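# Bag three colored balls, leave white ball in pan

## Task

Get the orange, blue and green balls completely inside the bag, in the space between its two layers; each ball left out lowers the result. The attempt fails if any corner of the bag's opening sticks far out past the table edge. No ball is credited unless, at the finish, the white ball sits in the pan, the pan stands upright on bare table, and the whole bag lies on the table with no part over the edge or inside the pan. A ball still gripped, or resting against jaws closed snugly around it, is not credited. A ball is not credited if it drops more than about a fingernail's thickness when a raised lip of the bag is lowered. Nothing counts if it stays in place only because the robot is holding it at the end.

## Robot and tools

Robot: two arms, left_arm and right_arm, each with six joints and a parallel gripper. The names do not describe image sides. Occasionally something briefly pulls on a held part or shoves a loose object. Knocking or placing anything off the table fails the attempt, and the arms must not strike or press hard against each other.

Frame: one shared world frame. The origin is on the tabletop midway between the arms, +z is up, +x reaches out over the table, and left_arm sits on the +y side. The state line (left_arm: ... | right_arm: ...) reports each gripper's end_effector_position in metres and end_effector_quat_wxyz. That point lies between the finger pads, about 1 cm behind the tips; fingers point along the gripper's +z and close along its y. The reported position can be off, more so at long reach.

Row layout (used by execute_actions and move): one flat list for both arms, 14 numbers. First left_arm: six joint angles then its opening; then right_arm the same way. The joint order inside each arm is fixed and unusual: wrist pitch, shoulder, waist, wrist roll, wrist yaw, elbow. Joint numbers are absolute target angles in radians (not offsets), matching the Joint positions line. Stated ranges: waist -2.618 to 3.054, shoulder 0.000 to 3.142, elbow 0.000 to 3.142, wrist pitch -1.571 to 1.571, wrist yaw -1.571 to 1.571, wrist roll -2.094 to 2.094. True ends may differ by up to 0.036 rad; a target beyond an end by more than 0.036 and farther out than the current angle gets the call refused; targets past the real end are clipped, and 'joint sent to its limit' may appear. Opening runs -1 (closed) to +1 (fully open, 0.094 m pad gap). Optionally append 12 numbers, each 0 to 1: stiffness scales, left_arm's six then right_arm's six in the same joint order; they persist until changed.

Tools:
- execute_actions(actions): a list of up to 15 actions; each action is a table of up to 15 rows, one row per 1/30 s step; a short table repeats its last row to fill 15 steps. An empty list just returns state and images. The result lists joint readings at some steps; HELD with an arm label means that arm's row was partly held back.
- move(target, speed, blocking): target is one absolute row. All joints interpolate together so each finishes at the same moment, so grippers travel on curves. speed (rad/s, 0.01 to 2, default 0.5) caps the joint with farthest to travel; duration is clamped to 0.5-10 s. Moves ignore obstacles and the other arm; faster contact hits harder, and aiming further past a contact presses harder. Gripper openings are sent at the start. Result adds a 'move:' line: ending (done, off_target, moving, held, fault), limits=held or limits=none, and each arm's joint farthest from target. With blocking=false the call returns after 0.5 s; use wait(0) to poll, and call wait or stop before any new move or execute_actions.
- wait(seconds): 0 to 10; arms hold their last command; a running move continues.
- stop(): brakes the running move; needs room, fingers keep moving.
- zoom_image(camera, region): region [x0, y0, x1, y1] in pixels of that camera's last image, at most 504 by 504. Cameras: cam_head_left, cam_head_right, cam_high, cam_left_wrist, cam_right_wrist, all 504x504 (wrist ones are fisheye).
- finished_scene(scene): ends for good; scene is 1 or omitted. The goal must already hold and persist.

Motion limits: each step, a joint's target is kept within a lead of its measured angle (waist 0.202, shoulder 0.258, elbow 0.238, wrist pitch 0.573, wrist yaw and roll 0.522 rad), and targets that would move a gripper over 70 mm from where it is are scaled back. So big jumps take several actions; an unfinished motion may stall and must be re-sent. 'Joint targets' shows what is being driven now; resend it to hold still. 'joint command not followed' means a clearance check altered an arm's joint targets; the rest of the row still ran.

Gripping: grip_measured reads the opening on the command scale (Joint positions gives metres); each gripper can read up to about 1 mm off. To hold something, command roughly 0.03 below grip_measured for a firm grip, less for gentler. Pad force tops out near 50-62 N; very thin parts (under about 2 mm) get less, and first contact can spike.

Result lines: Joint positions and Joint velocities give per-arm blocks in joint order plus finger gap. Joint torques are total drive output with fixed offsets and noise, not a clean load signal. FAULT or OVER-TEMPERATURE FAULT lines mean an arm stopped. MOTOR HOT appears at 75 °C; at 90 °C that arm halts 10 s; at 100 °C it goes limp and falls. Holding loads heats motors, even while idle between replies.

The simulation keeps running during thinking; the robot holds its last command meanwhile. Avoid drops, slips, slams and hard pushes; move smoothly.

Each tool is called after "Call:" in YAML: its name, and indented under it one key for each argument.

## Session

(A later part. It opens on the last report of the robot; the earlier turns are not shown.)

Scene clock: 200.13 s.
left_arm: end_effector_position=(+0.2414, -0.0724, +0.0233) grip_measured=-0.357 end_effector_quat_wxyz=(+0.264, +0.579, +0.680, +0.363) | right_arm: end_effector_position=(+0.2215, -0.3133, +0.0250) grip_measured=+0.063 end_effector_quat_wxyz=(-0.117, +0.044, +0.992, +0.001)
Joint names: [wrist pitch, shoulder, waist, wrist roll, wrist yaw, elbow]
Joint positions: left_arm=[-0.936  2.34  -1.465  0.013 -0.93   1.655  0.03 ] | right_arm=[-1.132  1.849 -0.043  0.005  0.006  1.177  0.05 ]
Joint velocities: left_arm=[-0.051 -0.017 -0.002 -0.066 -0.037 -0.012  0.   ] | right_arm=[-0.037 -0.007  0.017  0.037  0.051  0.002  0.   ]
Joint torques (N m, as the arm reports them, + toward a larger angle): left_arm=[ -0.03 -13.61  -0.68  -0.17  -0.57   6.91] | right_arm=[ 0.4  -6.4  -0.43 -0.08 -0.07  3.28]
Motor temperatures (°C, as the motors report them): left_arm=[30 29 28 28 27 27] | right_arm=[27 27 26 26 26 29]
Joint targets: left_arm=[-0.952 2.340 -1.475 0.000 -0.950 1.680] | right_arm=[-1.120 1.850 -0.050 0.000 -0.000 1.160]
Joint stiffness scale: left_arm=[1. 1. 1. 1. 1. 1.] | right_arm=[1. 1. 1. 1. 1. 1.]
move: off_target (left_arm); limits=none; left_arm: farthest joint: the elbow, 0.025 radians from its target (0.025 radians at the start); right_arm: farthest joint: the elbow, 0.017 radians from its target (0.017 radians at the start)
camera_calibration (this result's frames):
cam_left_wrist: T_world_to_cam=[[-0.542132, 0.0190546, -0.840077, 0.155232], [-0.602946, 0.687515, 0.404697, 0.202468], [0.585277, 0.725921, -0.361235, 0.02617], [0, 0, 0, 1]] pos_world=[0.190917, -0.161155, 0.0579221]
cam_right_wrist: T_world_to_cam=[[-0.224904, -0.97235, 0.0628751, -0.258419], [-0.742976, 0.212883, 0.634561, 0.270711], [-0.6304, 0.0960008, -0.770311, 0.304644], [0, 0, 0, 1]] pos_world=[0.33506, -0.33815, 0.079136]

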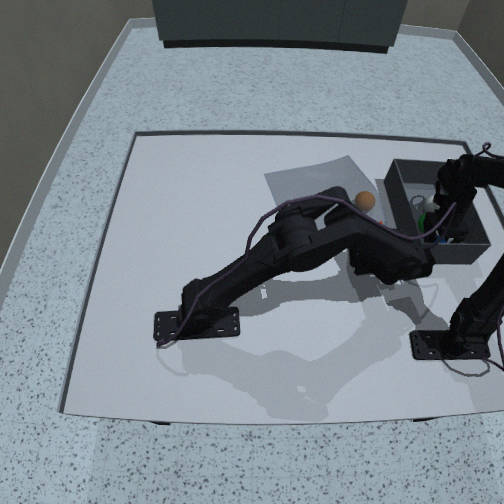

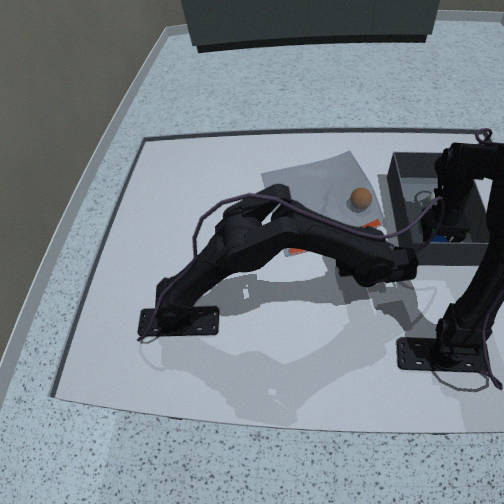

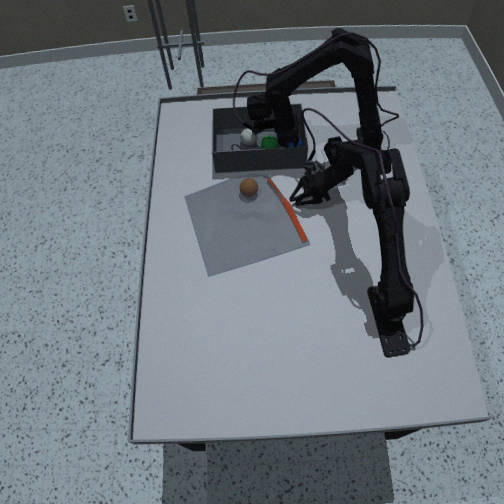

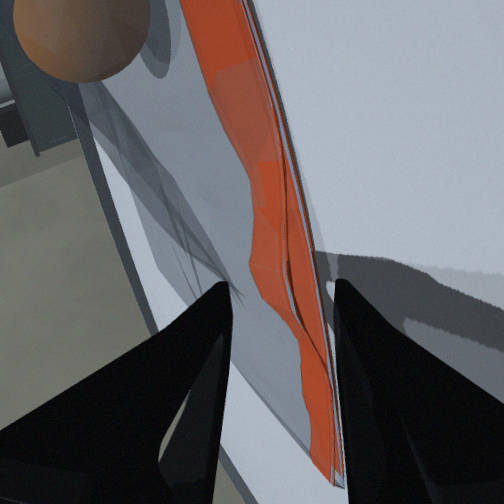

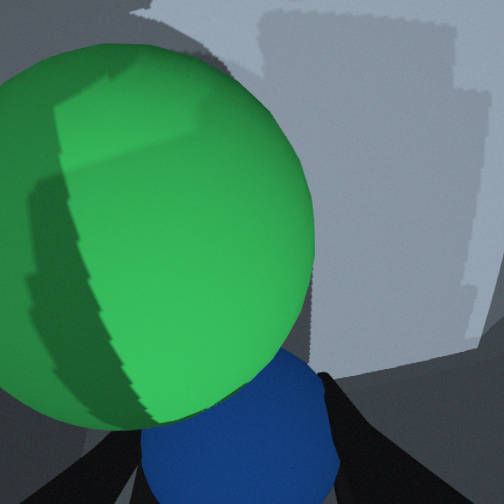

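Call:
move:
  target: [-0.952,2.34,-1.425,0,-0.95,1.68,-0.36, -1.12,1.85,-0.05,0,0,1.16,-0.1]
  speed: 0.06

Call:
zoom_image:
  camera: "cam_left_wrist"
  region: [220, 150, 440, 370]

Scene clock: 205.40 s.
left_arm: end_effector_position=(+0.2531, -0.0653, +0.0234) grip_measured=-0.357 end_effector_quat_wxyz=(+0.259, +0.569, +0.689, +0.367) | right_arm: end_effector_position=(+0.2215, -0.3133, +0.0250) grip_measured=-0.046 end_effector_quat_wxyz=(-0.117, +0.044, +0.992, +0.001)
Joint names: [wrist pitch, shoulder, waist, wrist roll, wrist yaw, elbow]
Joint positions: left_arm=[-0.936  2.34  -1.435  0.013 -0.931  1.655  0.03 ] | right_arm=[-1.132  1.849 -0.043  0.005  0.006  1.177  0.045]
Joint velocities: left_arm=[ 0.037 -0.022  0.007 -0.066  0.007  0.022 -0.   ] | right_arm=[ 0.007  0.002 -0.002  0.007 -0.051  0.002  0.   ]
Joint torques (N m, as the arm reports them, + toward a larger angle): left_arm=[ -0.04 -13.59   0.6   -0.18  -0.56   6.94] | right_arm=[ 0.4  -6.39 -0.42 -0.09 -0.07  3.29]
Motor temperatures (°C, as the motors report them): left_arm=[29 30 28 28 27 27] | right_arm=[27 27 26 26 26 29]
Joint targets: left_arm=[-0.952 2.340 -1.425 -0.000 -0.950 1.680] | right_arm=[-1.120 1.850 -0.050 0.000 -0.000 1.160]
Joint stiffness scale: left_arm=[1. 1. 1. 1. 1. 1.] | right_arm=[1. 1. 1. 1. 1. 1.]
move: off_target (left_arm); limits=none; left_arm: farthest joint: the elbow, 0.025 radians from its target (0.025 radians at the start); right_arm: farthest joint: the elbow, 0.017 radians from its target (0.017 radians at the start)
camera_calibration (this result's frames):
cam_left_wrist: T_world_to_cam=[[-0.541837, 0.00266949, -0.840479, 0.160419], [-0.623918, 0.66875, 0.40435, 0.208756], [0.56315, 0.743482, -0.360688, 0.0209642], [0, 0, 0, 1]] pos_world=[0.205362, -0.155621, 0.0579801]
cam_right_wrist: T_world_to_cam=[[-0.224904, -0.97235, 0.0628751, -0.258419], [-0.742976, 0.212883, 0.634561, 0.270711], [-0.6304, 0.0960008, -0.770311, 0.304644], [0, 0, 0, 1]] pos_world=[0.33506, -0.33815, 0.079136]

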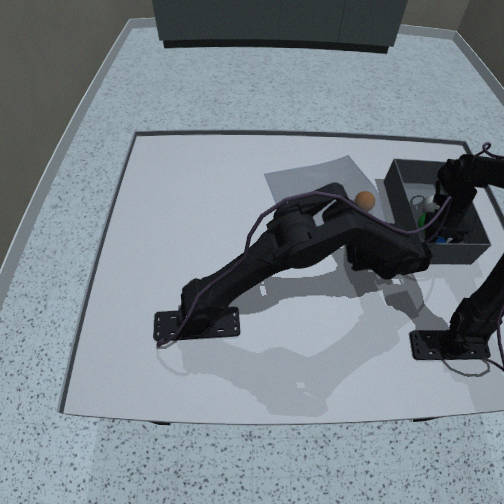

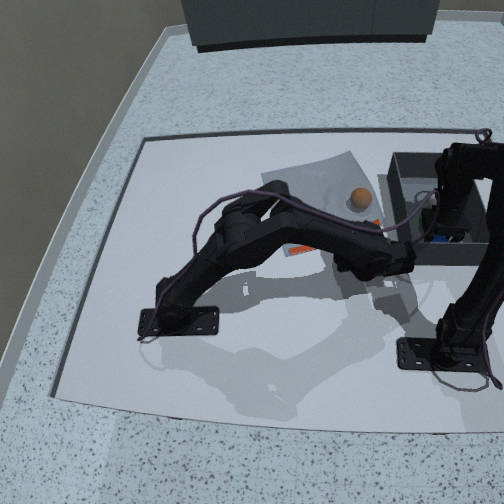

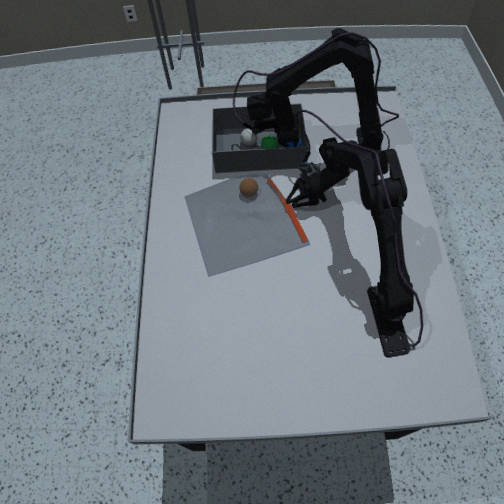

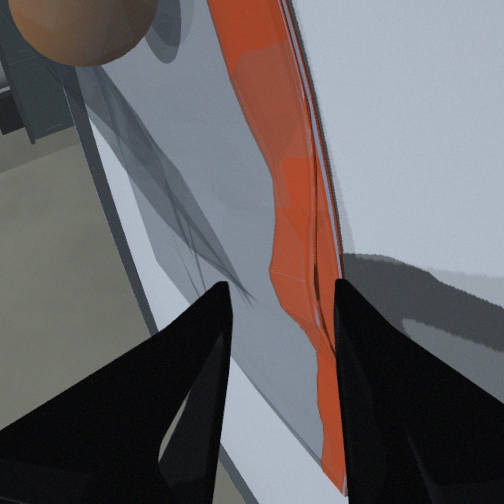

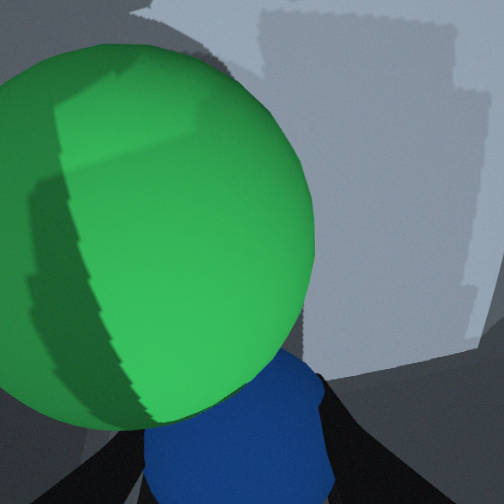

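Region (220, 150, 440, 370) of cam_left_wrist's 504x504 image, scaled by 2.291, with more detail than that image has.

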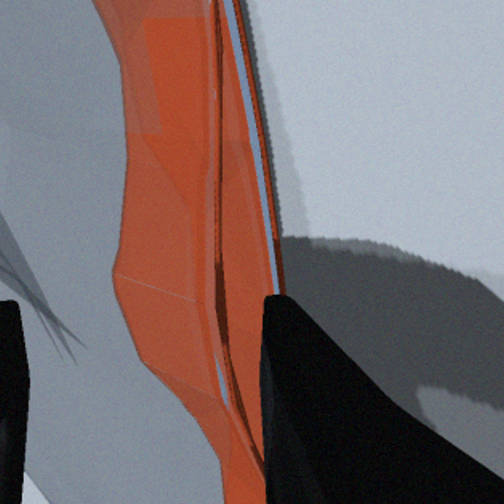

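Advance another ~8 mm; ease ball grip slightly.

Call:
move:
  target: [-0.952,2.34,-1.405,0,-0.95,1.68,-0.36, -1.12,1.85,-0.05,0,0,1.16,-0.06]
  speed: 0.04

Call:
zoom_image:
  camera: "cam_left_wrist"
  region: [220, 150, 440, 370]

Scene clock: 209.27 s.
left_arm: end_effector_position=(+0.2603, -0.0607, +0.0233) grip_measured=-0.357 end_effector_quat_wxyz=(+0.255, +0.562, +0.695, +0.369) | right_arm: end_effector_position=(+0.2215, -0.3133, +0.0250) grip_measured=-0.044 end_effector_quat_wxyz=(-0.117, +0.044, +0.992, +0.001)
Joint names: [wrist pitch, shoulder, waist, wrist roll, wrist yaw, elbow]
Joint positions: left_arm=[-0.936  2.34  -1.415  0.013 -0.93   1.655  0.03 ] | right_arm=[-1.132  1.849 -0.043  0.005  0.006  1.177  0.045]
Joint velocities: left_arm=[ 0.051 -0.017 -0.007  0.022 -0.022  0.002  0.   ] | right_arm=[-0.037  0.007 -0.002 -0.081  0.007 -0.022  0.   ]
Joint torques (N m, as the arm reports them, + toward a larger angle): left_arm=[ -0.04 -13.6    0.62  -0.18  -0.55   6.92] | right_arm=[ 0.4  -6.39 -0.42 -0.08 -0.07  3.27]
Motor temperatures (°C, as the motors report them): left_arm=[29 30 28 28 27 27] | right_arm=[27 27 26 26 26 29]
Joint targets: left_arm=[-0.952 2.340 -1.405 -0.000 -0.950 1.680] | right_arm=[-1.120 1.850 -0.050 0.000 0.000 1.160]
Joint stiffness scale: left_arm=[1. 1. 1. 1. 1. 1.] | right_arm=[1. 1. 1. 1. 1. 1.]
move: off_target (left_arm); limits=none; left_arm: farthest joint: the elbow, 0.025 radians from its target (0.025 radians at the start); right_arm: farthest joint: the elbow, 0.017 radians from its target (0.017 radians at the start)
camera_calibration (this result's frames):
cam_left_wrist: T_world_to_cam=[[-0.542407, -0.00805005, -0.840077, 0.163726], [-0.636536, 0.656538, 0.404697, 0.212744], [0.548284, 0.75425, -0.361235, 0.017928], [0, 0, 0, 1]] pos_world=[0.214396, -0.151879, 0.0579221]
cam_right_wrist: T_world_to_cam=[[-0.224904, -0.97235, 0.0628751, -0.258419], [-0.742976, 0.212883, 0.634561, 0.270711], [-0.6304, 0.0960008, -0.770311, 0.304644], [0, 0, 0, 1]] pos_world=[0.33506, -0.33815, 0.079136]

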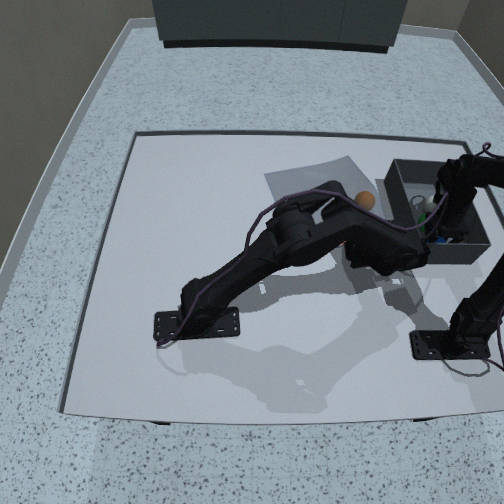

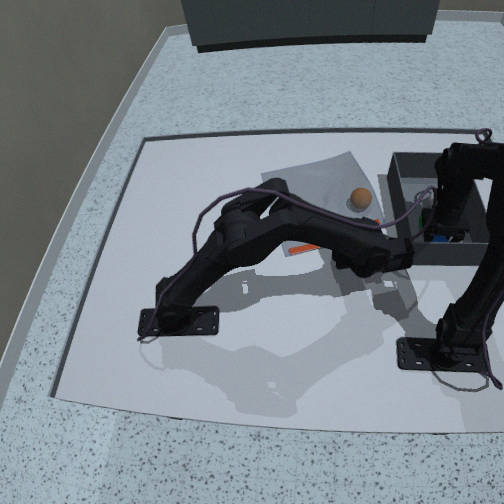

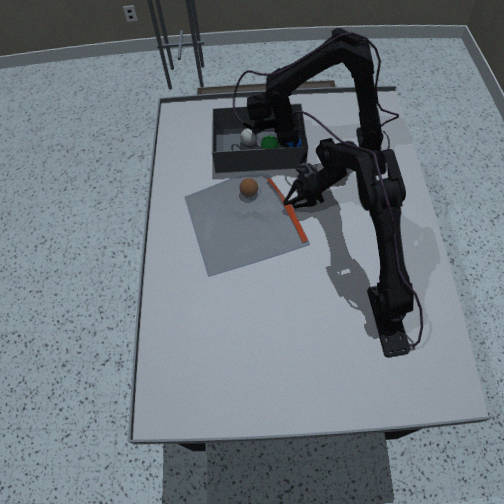

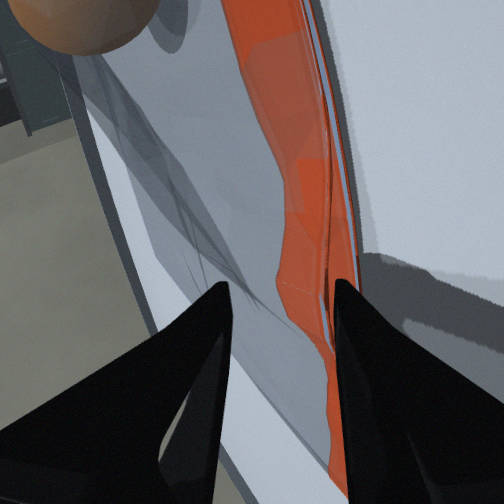

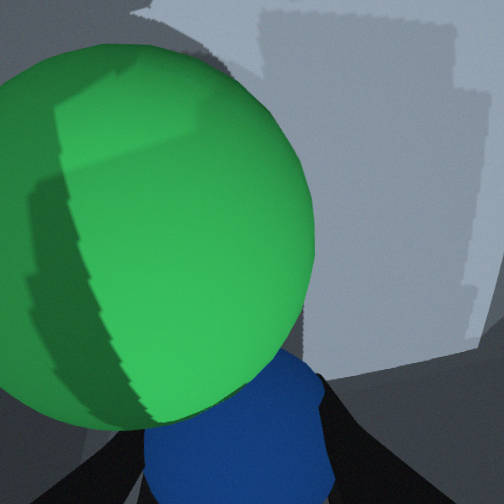

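Region (220, 150, 440, 370) of cam_left_wrist's 504x504 image, scaled by 2.291, with more detail than that image has.

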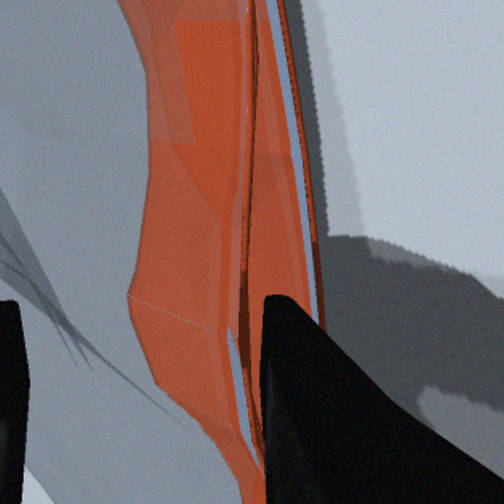

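Call:
move:
  target: [-0.952,2.342,-1.38,0,-0.95,1.68,-0.36, -1.12,1.85,-0.05,0,0,1.16,-0.08]
  speed: 0.04

Call:
zoom_image:
  camera: "cam_left_wrist"
  region: [220, 150, 440, 370]

Scene clock: 213.80 s.
left_arm: end_effector_position=(+0.2693, -0.0546, +0.0233) grip_measured=-0.357 end_effector_quat_wxyz=(+0.251, +0.554, +0.701, +0.372) | right_arm: end_effector_position=(+0.2215, -0.3133, +0.0250) grip_measured=-0.044 end_effector_quat_wxyz=(-0.117, +0.044, +0.992, +0.001)
Joint names: [wrist pitch, shoulder, waist, wrist roll, wrist yaw, elbow]
Joint positions: left_arm=[-0.936  2.34  -1.391  0.013 -0.93   1.655  0.03 ] | right_arm=[-1.132  1.849 -0.043  0.005  0.006  1.177  0.045]
Joint velocities: left_arm=[-0.081 -0.012 -0.002 -0.007 -0.022  0.022 -0.001] | right_arm=[ 0.007 -0.012 -0.002 -0.081 -0.007 -0.017 -0.   ]
Joint torques (N m, as the arm reports them, + toward a larger angle): left_arm=[ -0.03 -13.38   0.74  -0.17  -0.53   6.91] | right_arm=[ 0.4  -6.4  -0.42 -0.08 -0.07  3.28]
Motor temperatures (°C, as the motors report them): left_arm=[29 30 28 28 27 27] | right_arm=[27 27 26 26 26 29]
Joint targets: left_arm=[-0.952 2.342 -1.380 0.000 -0.950 1.680] | right_arm=[-1.120 1.850 -0.050 0.000 0.000 1.160]
Joint stiffness scale: left_arm=[1. 1. 1. 1. 1. 1.] | right_arm=[1. 1. 1. 1. 1. 1.]
move: off_target (left_arm); limits=none; left_arm: farthest joint: the elbow, 0.025 radians from its target (0.025 radians at the start); right_arm: farthest joint: the elbow, 0.017 radians from its target (0.017 radians at the start)
camera_calibration (this result's frames):
cam_left_wrist: T_world_to_cam=[[-0.542357, -0.0213855, -0.839876, 0.167872], [-0.652238, 0.640832, 0.404871, 0.217905], [0.529561, 0.767383, -0.361508, 0.0141754], [0, 0, 0, 1]] pos_world=[0.225666, -0.146928, 0.0578932]
cam_right_wrist: T_world_to_cam=[[-0.224904, -0.97235, 0.0628751, -0.258419], [-0.742976, 0.212883, 0.634561, 0.270711], [-0.6304, 0.0960008, -0.770311, 0.304644], [0, 0, 0, 1]] pos_world=[0.33506, -0.33815, 0.079136]

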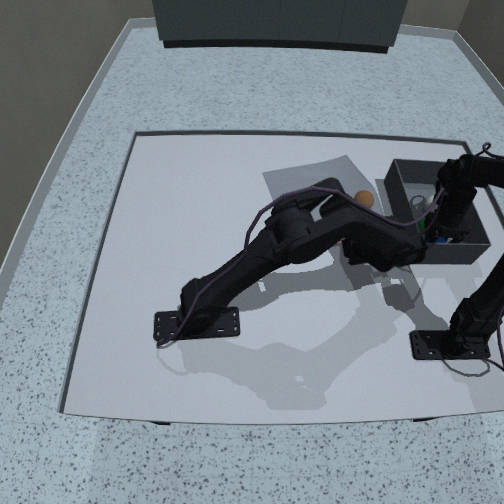

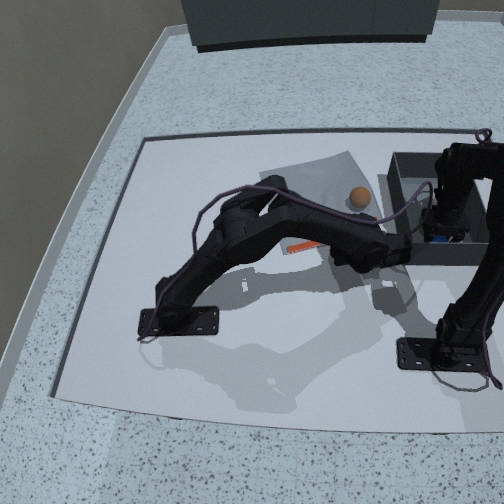

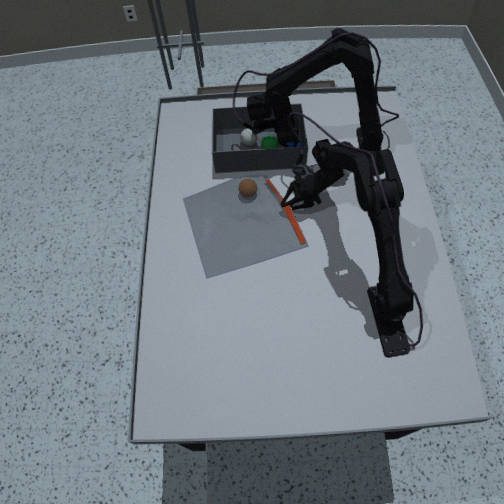

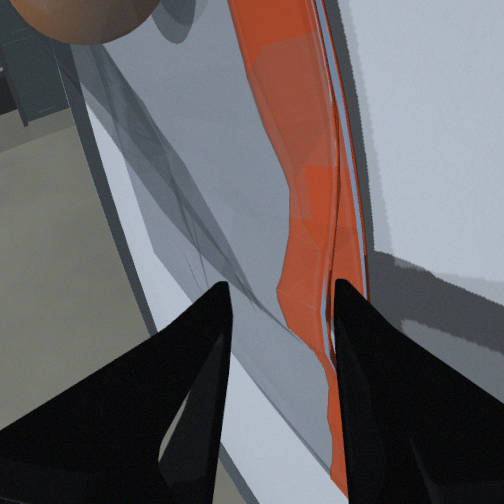

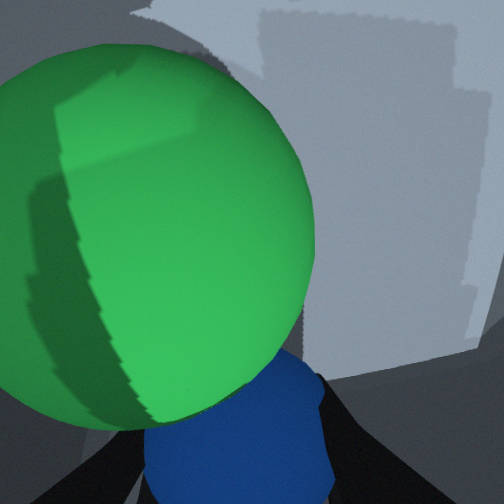

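Region (220, 150, 440, 370) of cam_left_wrist's 504x504 image, scaled by 2.291, with more detail than that image has.

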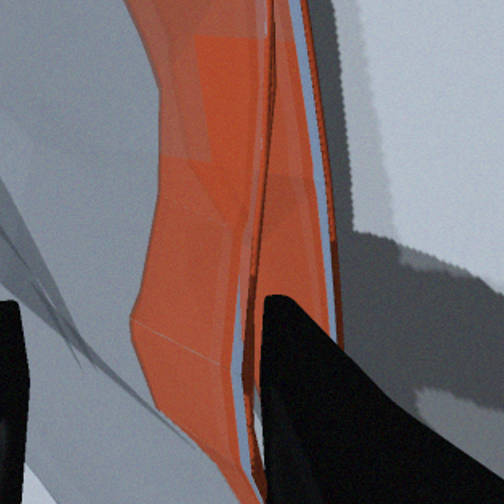

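Call:
move:
  target: [-0.952,2.353,-1.375,0,-0.95,1.68,-0.36, -1.12,1.85,-0.05,0,0,1.16,-0.08]
  speed: 0.03

Call:
zoom_image:
  camera: "cam_left_wrist"
  region: [220, 150, 440, 370]

Call:
zoom_image:
  camera: "cam_high"
  region: [260, 170, 330, 240]

Scene clock: 219.30 s.
left_arm: end_effector_position=(+0.2694, -0.0536, +0.0197) grip_measured=-0.357 end_effector_quat_wxyz=(+0.248, +0.555, +0.699, +0.376) | right_arm: end_effector_position=(+0.2215, -0.3133, +0.0250) grip_measured=-0.044 end_effector_quat_wxyz=(-0.117, +0.044, +0.992, +0.001)
Joint names: [wrist pitch, shoulder, waist, wrist roll, wrist yaw, elbow]
Joint positions: left_arm=[-0.936  2.35  -1.391  0.013 -0.933  1.655  0.03 ] | right_arm=[-1.132  1.849 -0.043  0.005  0.006  1.177  0.045]
Joint velocities: left_arm=[-0.037  0.007 -0.007 -0.081 -0.007 -0.007 -0.   ] | right_arm=[-0.007 -0.002  0.002  0.007  0.022  0.007 -0.   ]
Joint torques (N m, as the arm reports them, + toward a larger angle): left_arm=[ -0.06 -13.37   1.07  -0.18  -0.54   6.84] | right_arm=[ 0.4  -6.39 -0.43 -0.08 -0.07  3.27]
Motor temperatures (°C, as the motors report them): left_arm=[29 31 28 28 28 27] | right_arm=[26 27 26 26 26 29]
Joint targets: left_arm=[-0.952 2.353 -1.375 0.000 -0.950 1.680] | right_arm=[-1.120 1.850 -0.050 0.000 -0.000 1.160]
Joint stiffness scale: left_arm=[1. 1. 1. 1. 1. 1.] | right_arm=[1. 1. 1. 1. 1. 1.]
move: off_target (left_arm); limits=none; left_arm: farthest joint: the elbow, 0.025 radians from its target (0.025 radians at the start); right_arm: farthest joint: the elbow, 0.017 radians from its target (0.017 radians at the start)
camera_calibration (this result's frames):
cam_left_wrist: T_world_to_cam=[[-0.542225, -0.0122721, -0.840144, 0.165398], [-0.652196, 0.636557, 0.411626, 0.218315], [0.529748, 0.771132, -0.353161, 0.0120459], [0, 0, 0, 1]] pos_world=[0.225686, -0.146229, 0.0533485]
cam_right_wrist: T_world_to_cam=[[-0.224904, -0.97235, 0.0628751, -0.258419], [-0.742976, 0.212883, 0.634561, 0.270711], [-0.6304, 0.0960008, -0.770311, 0.304644], [0, 0, 0, 1]] pos_world=[0.33506, -0.33815, 0.079136]

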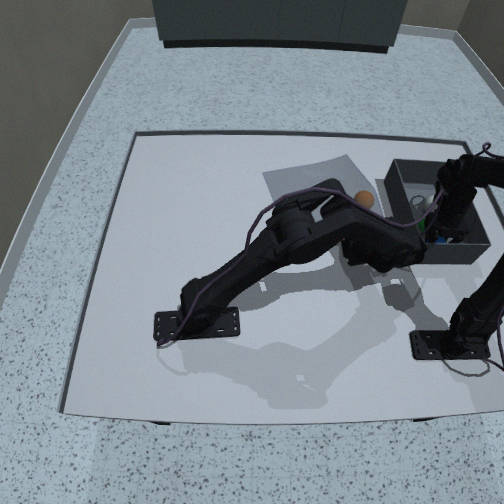

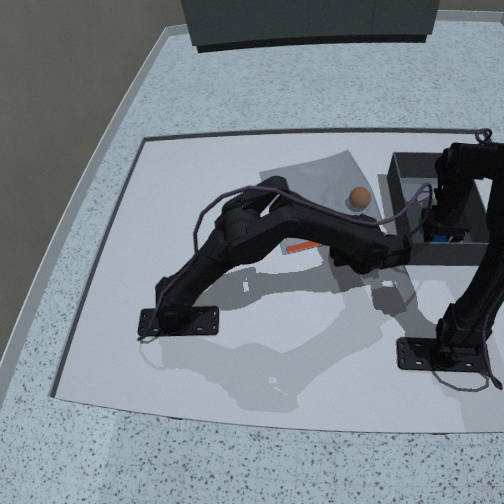

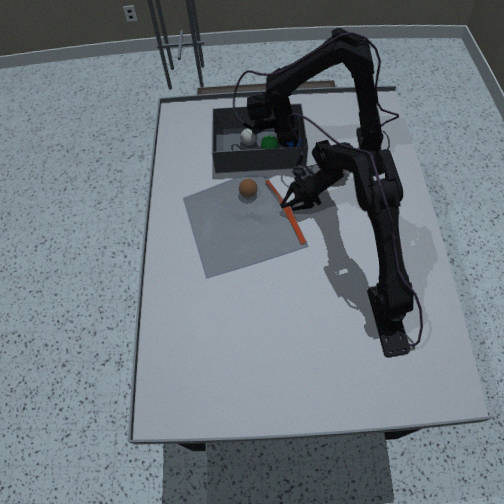

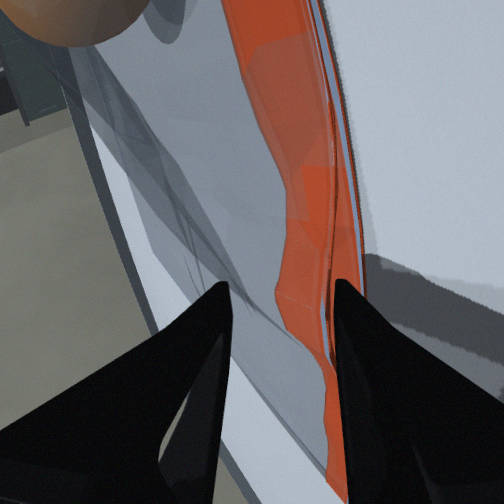

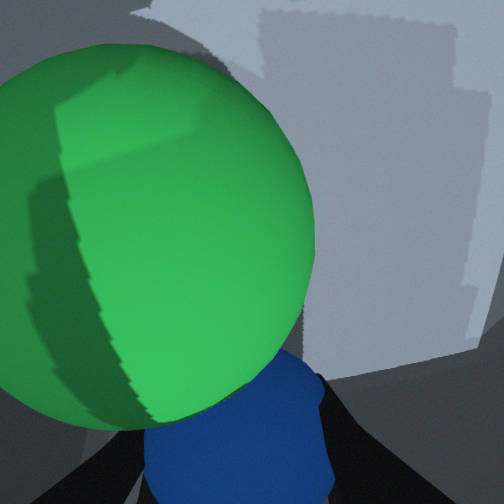

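Region (220, 150, 440, 370) of cam_left_wrist's 504x504 image, scaled by 2.291, with more detail than that image has.

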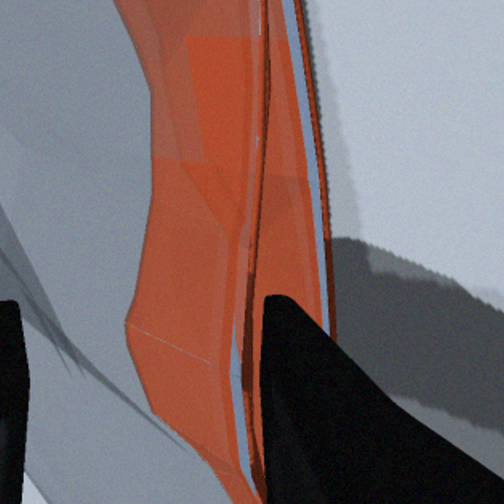

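Region (260, 170, 330, 240) of cam_high's 504x504 image, scaled by 7.200, with more detail than that image has.

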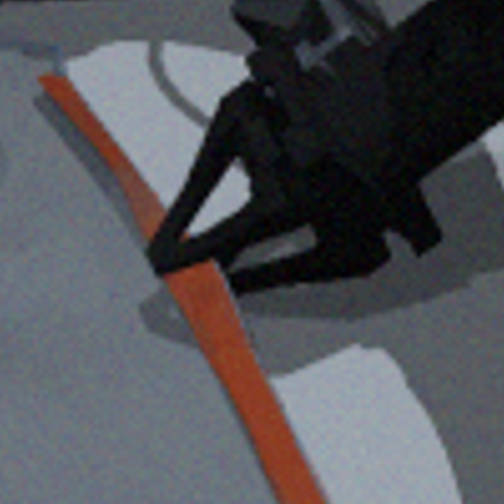

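Call:
execute_actions:
  actions:
    - [[-0.952,2.353,-1.375,0,-0.95,1.68,-0.42, -1.12,1.85,-0.05,0,0,1.16,-0.08]]
    - [[-0.952,2.353,-1.37,0,-0.95,1.68,-0.5, -1.12,1.85,-0.05,0,0,1.16,-0.08]]
    - [[-0.952,2.353,-1.365,0,-0.95,1.68,-0.58, -1.12,1.85,-0.05,0,0,1.16,-0.08]]

Call:
zoom_image:
  camera: "cam_left_wrist"
  region: [200, 150, 420, 370]

Call:
zoom_image:
  camera: "cam_high"
  region: [260, 170, 330, 240]

Scene clock: 225.60 s.
left_arm: end_effector_position=(+0.2733, -0.0509, +0.0197) grip_measured=-0.577 end_effector_quat_wxyz=(+0.246, +0.551, +0.702, +0.377) | right_arm: end_effector_position=(+0.2215, -0.3133, +0.0250) grip_measured=-0.044 end_effector_quat_wxyz=(-0.117, +0.044, +0.992, +0.001)
Joint names: [wrist pitch, shoulder, waist, wrist roll, wrist yaw, elbow]
Joint positions: left_arm=[-0.936  2.35  -1.38   0.013 -0.933  1.655  0.02 ] | right_arm=[-1.132  1.849 -0.043  0.005  0.006  1.177  0.045]
Joint velocities: left_arm=[-0.022  0.002  0.002 -0.051 -0.007  0.007 -0.001] | right_arm=[-0.007 -0.007  0.007  0.066  0.022  0.017  0.   ]
Joint torques (N m, as the arm reports them, + toward a larger angle): left_arm=[ -0.05 -13.34   0.96  -0.17  -0.53   6.9 ] | right_arm=[ 0.4  -6.39 -0.42 -0.08 -0.07  3.27]
Motor temperatures (°C, as the motors report them): left_arm=[28 31 28 28 28 27] | right_arm=[26 27 26 26 26 29]
Joint targets: left_arm=[-0.952 2.353 -1.365 0.000 -0.950 1.680] | right_arm=[-1.120 1.850 -0.050 0.000 -0.000 1.160]
Joint stiffness scale: left_arm=[1. 1. 1. 1. 1. 1.] | right_arm=[1. 1. 1. 1. 1. 1.]
Step readings (joint positions; steps 1 to 15: 1st action; 16 to 30: 2nd action; 31 to 45: 3rd action):
0: left_arm=[-0.936 2.350 -1.391 0.013 -0.933 1.655] | right_arm=[-1.132 1.849 -0.043 0.005 0.006 1.177]
1: left_arm=[-0.936 2.350 -1.391 0.013 -0.933 1.655] | right_arm=[-1.132 1.849 -0.043 0.005 0.006 1.177]
2: left_arm=[-0.936 2.350 -1.391 0.013 -0.933 1.655] | right_arm=[-1.132 1.849 -0.043 0.005 0.006 1.177]
4: left_arm=[-0.936 2.350 -1.391 0.013 -0.933 1.655] | right_arm=[-1.132 1.849 -0.043 0.005 0.006 1.177]
8: left_arm=[-0.936 2.350 -1.391 0.013 -0.933 1.655] | right_arm=[-1.132 1.849 -0.043 0.005 0.006 1.177]
15: left_arm=[-0.936 2.350 -1.391 0.013 -0.933 1.655] | right_arm=[-1.132 1.849 -0.043 0.005 0.006 1.177]
16: left_arm=[-0.936 2.350 -1.390 0.013 -0.933 1.655] | right_arm=[-1.132 1.849 -0.043 0.005 0.006 1.177]
17: left_arm=[-0.936 2.350 -1.389 0.013 -0.933 1.655] | right_arm=[-1.132 1.849 -0.043 0.005 0.006 1.177]
19: left_arm=[-0.936 2.350 -1.386 0.013 -0.933 1.655] | right_arm=[-1.132 1.849 -0.043 0.005 0.006 1.177]
23: left_arm=[-0.936 2.350 -1.381 0.013 -0.933 1.655] | right_arm=[-1.132 1.849 -0.043 0.005 0.006 1.177]
30: left_arm=[-0.936 2.350 -1.380 0.013 -0.933 1.655] | right_arm=[-1.132 1.849 -0.043 0.005 0.006 1.177]
31: left_arm=[-0.936 2.350 -1.380 0.013 -0.933 1.655] | right_arm=[-1.132 1.849 -0.043 0.005 0.006 1.177]
32: left_arm=[-0.936 2.350 -1.380 0.013 -0.933 1.655] | right_arm=[-1.132 1.849 -0.043 0.005 0.006 1.177]
34: left_arm=[-0.936 2.350 -1.380 0.013 -0.933 1.655] | right_arm=[-1.132 1.849 -0.043 0.005 0.006 1.177]
38: left_arm=[-0.936 2.350 -1.380 0.013 -0.933 1.655] | right_arm=[-1.132 1.849 -0.043 0.005 0.006 1.177]
45: Joint positions above
camera_calibration (this result's frames):
cam_left_wrist: T_world_to_cam=[[-0.542063, -0.018063, -0.840144, 0.167209], [-0.658958, 0.629555, 0.411626, 0.220623], [0.521482, 0.776746, -0.353161, 0.0104285], [0, 0, 0, 1]] pos_world=[0.230581, -0.143975, 0.0533485]
cam_right_wrist: T_world_to_cam=[[-0.224544, -0.972439, 0.0627882, -0.258525], [-0.743058, 0.212551, 0.634576, 0.270625], [-0.630432, 0.0958348, -0.770306, 0.304598], [0, 0, 0, 1]] pos_world=[0.335069, -0.338113, 0.0791344]

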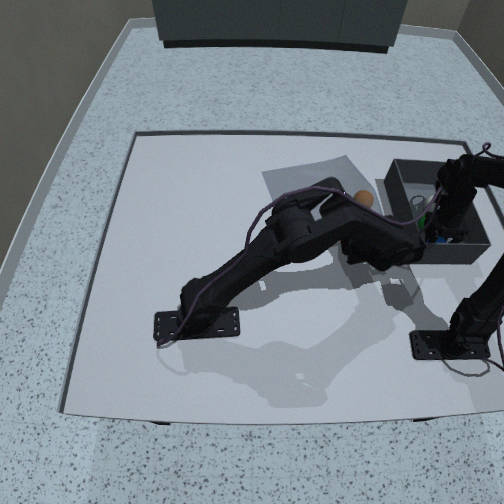

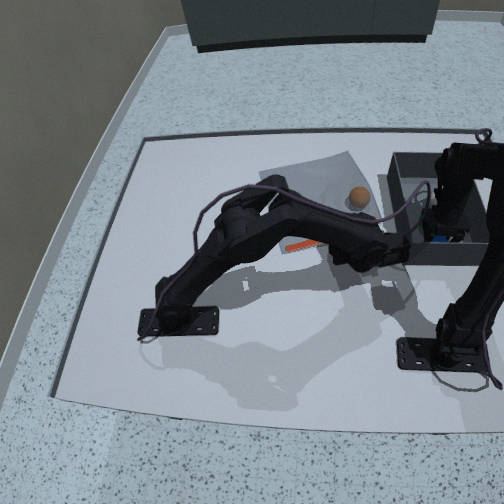

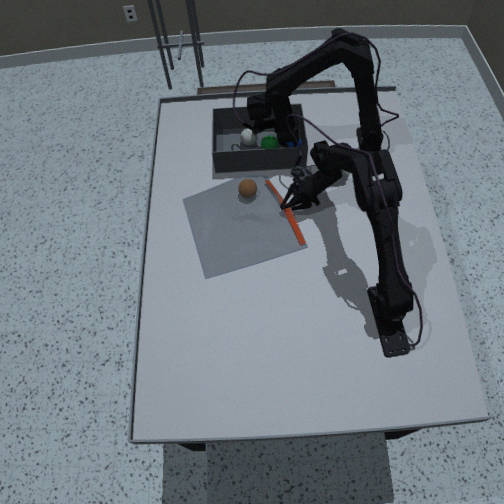

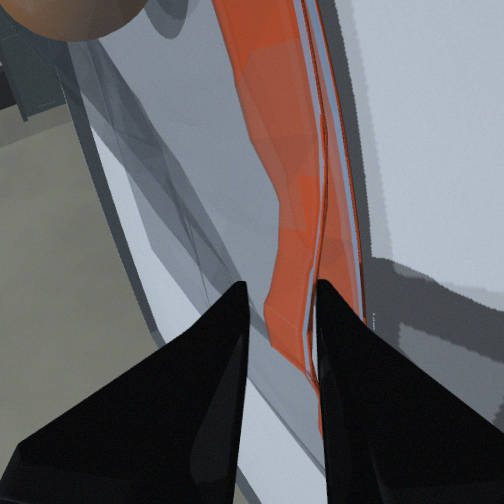

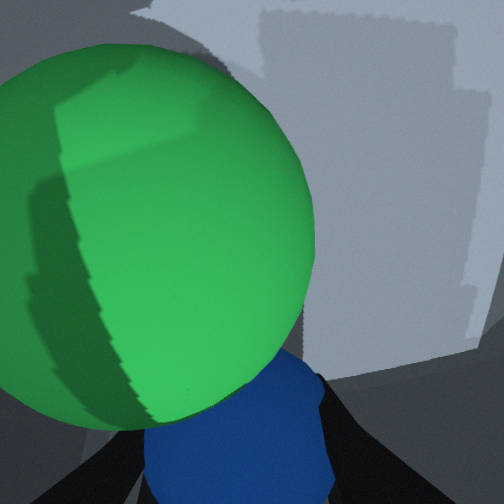

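Region (200, 150, 420, 370) of cam_left_wrist's 504x504 image, scaled by 2.291, with more detail than that image has.

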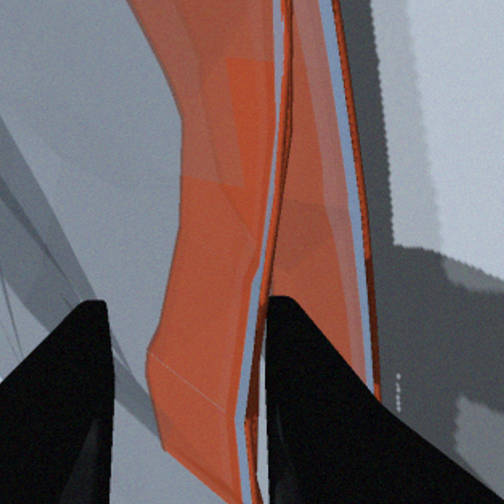

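Region (260, 170, 330, 240) of cam_high's 504x504 image, scaled by 7.200, with more detail than that image has.

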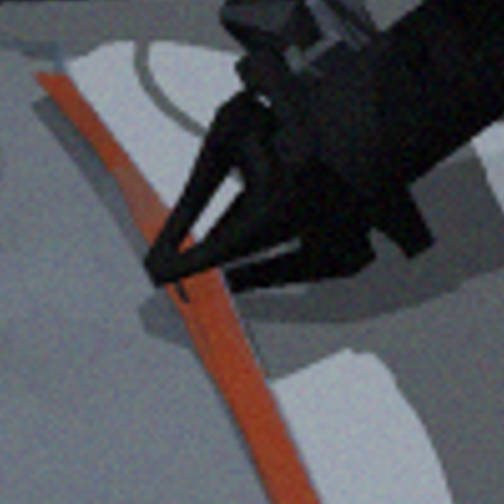

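Lip is riding on the finger. Keep closing.

Call:
execute_actions:
  actions:
    - [[-0.952,2.353,-1.365,0,-0.95,1.68,-0.68, -1.12,1.85,-0.05,0,0,1.16,-0.08]]
    - [[-0.952,2.353,-1.365,0,-0.95,1.68,-0.8, -1.12,1.85,-0.05,0,0,1.16,-0.08]]
    - [[-0.952,2.353,-1.365,0,-0.95,1.68,-0.9, -1.12,1.85,-0.05,0,0,1.16,-0.08]]
    - [[-0.952,2.353,-1.365,0,-0.95,1.68,-1, -1.12,1.85,-0.05,0,0,1.16,-0.08]]

Call:
zoom_image:
  camera: "cam_left_wrist"
  region: [200, 150, 420, 370]

Scene clock: 231.87 s.
left_arm: end_effector_position=(+0.2733, -0.0509, +0.0197) grip_measured=-0.985 end_effector_quat_wxyz=(+0.246, +0.551, +0.702, +0.377) | right_arm: end_effector_position=(+0.2215, -0.3133, +0.0250) grip_measured=-0.044 end_effector_quat_wxyz=(-0.117, +0.044, +0.992, +0.001)
Joint names: [wrist pitch, shoulder, waist, wrist roll, wrist yaw, elbow]
Joint positions: left_arm=[-0.936  2.35  -1.38   0.013 -0.933  1.655  0.001] | right_arm=[-1.132  1.849 -0.043  0.005  0.006  1.177  0.045]
Joint velocities: left_arm=[ 0.022 -0.002  0.007 -0.125 -0.037  0.012  0.001] | right_arm=[ 0.051  0.002 -0.002 -0.007  0.022  0.012  0.   ]
Joint torques (N m, as the arm reports them, + toward a larger angle): left_arm=[ -0.05 -13.33   0.98  -0.17  -0.52   6.92] | right_arm=[ 0.4  -6.4  -0.43 -0.08 -0.07  3.27]
Motor temperatures (°C, as the motors report them): left_arm=[28 31 28 28 28 27] | right_arm=[26 27 26 26 26 29]
Joint targets: left_arm=[-0.952 2.353 -1.365 0.000 -0.950 1.680] | right_arm=[-1.120 1.850 -0.050 -0.000 -0.000 1.160]
Joint stiffness scale: left_arm=[1. 1. 1. 1. 1. 1.] | right_arm=[1. 1. 1. 1. 1. 1.]
Step readings (joint positions; steps 1 to 15: 1st action; 16 to 30: 2nd action; 31 to 45: 3rd action; 46 to 60: 4th action):
0: left_arm=[-0.936 2.350 -1.380 0.013 -0.933 1.655] | right_arm=[-1.132 1.849 -0.043 0.005 0.006 1.177]
1: left_arm=[-0.936 2.350 -1.380 0.013 -0.933 1.655] | right_arm=[-1.132 1.849 -0.043 0.005 0.006 1.177]
2: left_arm=[-0.936 2.350 -1.380 0.013 -0.933 1.655] | right_arm=[-1.132 1.849 -0.043 0.005 0.006 1.177]
4: left_arm=[-0.936 2.350 -1.380 0.013 -0.933 1.655] | right_arm=[-1.132 1.849 -0.043 0.005 0.006 1.177]
8: left_arm=[-0.936 2.350 -1.380 0.013 -0.933 1.655] | right_arm=[-1.132 1.849 -0.043 0.005 0.006 1.177]
15: left_arm=[-0.936 2.350 -1.380 0.013 -0.933 1.655] | right_arm=[-1.132 1.849 -0.043 0.005 0.006 1.177]
16: left_arm=[-0.936 2.350 -1.380 0.013 -0.933 1.655] | right_arm=[-1.132 1.849 -0.043 0.005 0.006 1.177]
17: left_arm=[-0.936 2.350 -1.380 0.013 -0.933 1.655] | right_arm=[-1.132 1.849 -0.043 0.005 0.006 1.177]
19: left_arm=[-0.936 2.350 -1.380 0.013 -0.933 1.655] | right_arm=[-1.132 1.849 -0.043 0.005 0.006 1.177]
23: left_arm=[-0.936 2.350 -1.380 0.013 -0.933 1.655] | right_arm=[-1.132 1.849 -0.043 0.005 0.006 1.177]
30: left_arm=[-0.936 2.350 -1.380 0.013 -0.933 1.655] | right_arm=[-1.132 1.849 -0.043 0.005 0.006 1.177]
31: left_arm=[-0.936 2.350 -1.380 0.013 -0.933 1.655] | right_arm=[-1.132 1.849 -0.043 0.005 0.006 1.177]
32: left_arm=[-0.936 2.350 -1.380 0.013 -0.933 1.655] | right_arm=[-1.132 1.849 -0.043 0.005 0.006 1.177]
34: left_arm=[-0.936 2.350 -1.380 0.013 -0.933 1.655] | right_arm=[-1.132 1.849 -0.043 0.005 0.006 1.177]
38: left_arm=[-0.936 2.350 -1.380 0.013 -0.933 1.655] | right_arm=[-1.132 1.849 -0.043 0.005 0.006 1.177]
45: left_arm=[-0.936 2.350 -1.380 0.013 -0.933 1.655] | right_arm=[-1.132 1.849 -0.043 0.005 0.006 1.177]
46: left_arm=[-0.936 2.350 -1.380 0.013 -0.933 1.655] | right_arm=[-1.132 1.849 -0.043 0.005 0.006 1.177]
47: left_arm=[-0.936 2.350 -1.380 0.013 -0.933 1.655] | right_arm=[-1.132 1.849 -0.043 0.005 0.006 1.177]
49: left_arm=[-0.936 2.350 -1.380 0.013 -0.933 1.655] | right_arm=[-1.132 1.849 -0.043 0.005 0.006 1.177]
53: left_arm=[-0.936 2.350 -1.380 0.013 -0.933 1.655] | right_arm=[-1.132 1.849 -0.043 0.005 0.006 1.177]
60: Joint positions above
camera_calibration (this result's frames):
cam_left_wrist: T_world_to_cam=[[-0.541976, -0.0184299, -0.840192, 0.167168], [-0.659141, 0.629525, 0.411378, 0.220677], [0.52134, 0.776762, -0.353335, 0.0104713], [0, 0, 0, 1]] pos_world=[0.230599, -0.143974, 0.0533713]
cam_right_wrist: T_world_to_cam=[[-0.224544, -0.972439, 0.0627882, -0.258525], [-0.743058, 0.212551, 0.634576, 0.270625], [-0.630432, 0.0958348, -0.770306, 0.304598], [0, 0, 0, 1]] pos_world=[0.335069, -0.338113, 0.0791344]

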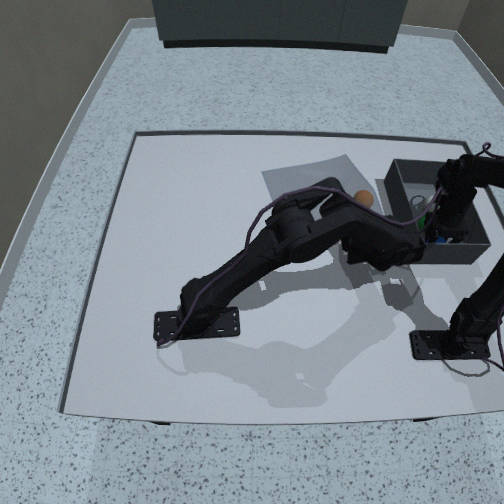

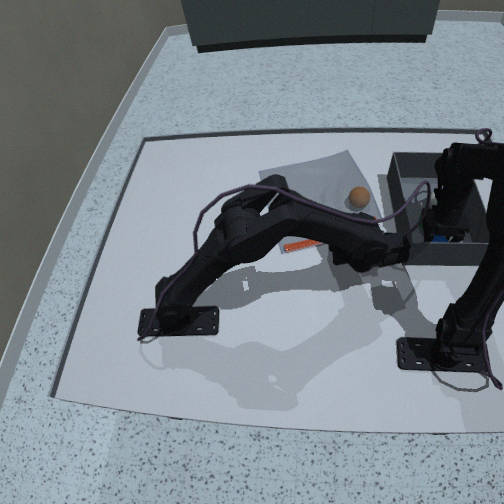

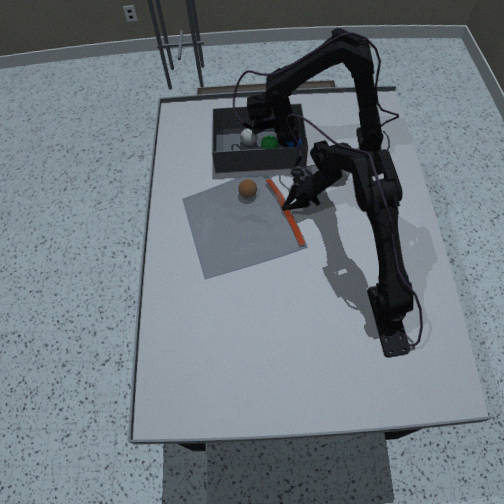

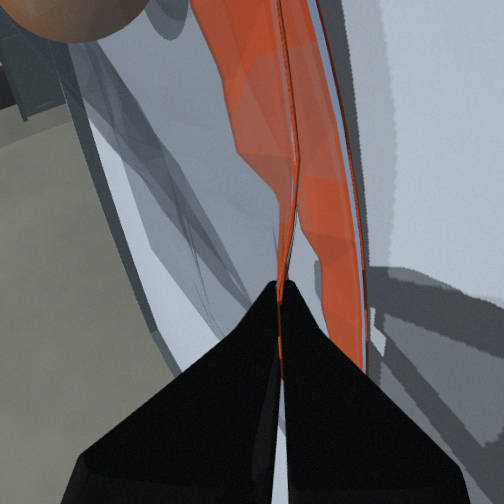

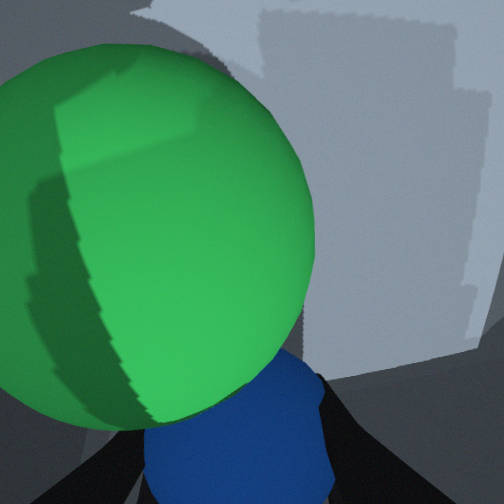

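Region (200, 150, 420, 370) of cam_left_wrist's 504x504 image, scaled by 2.291, with more detail than that image has.

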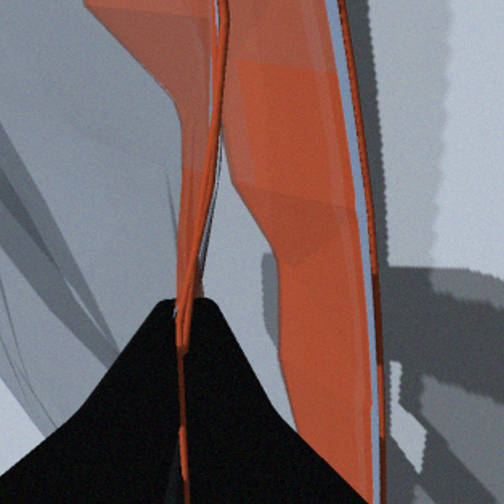

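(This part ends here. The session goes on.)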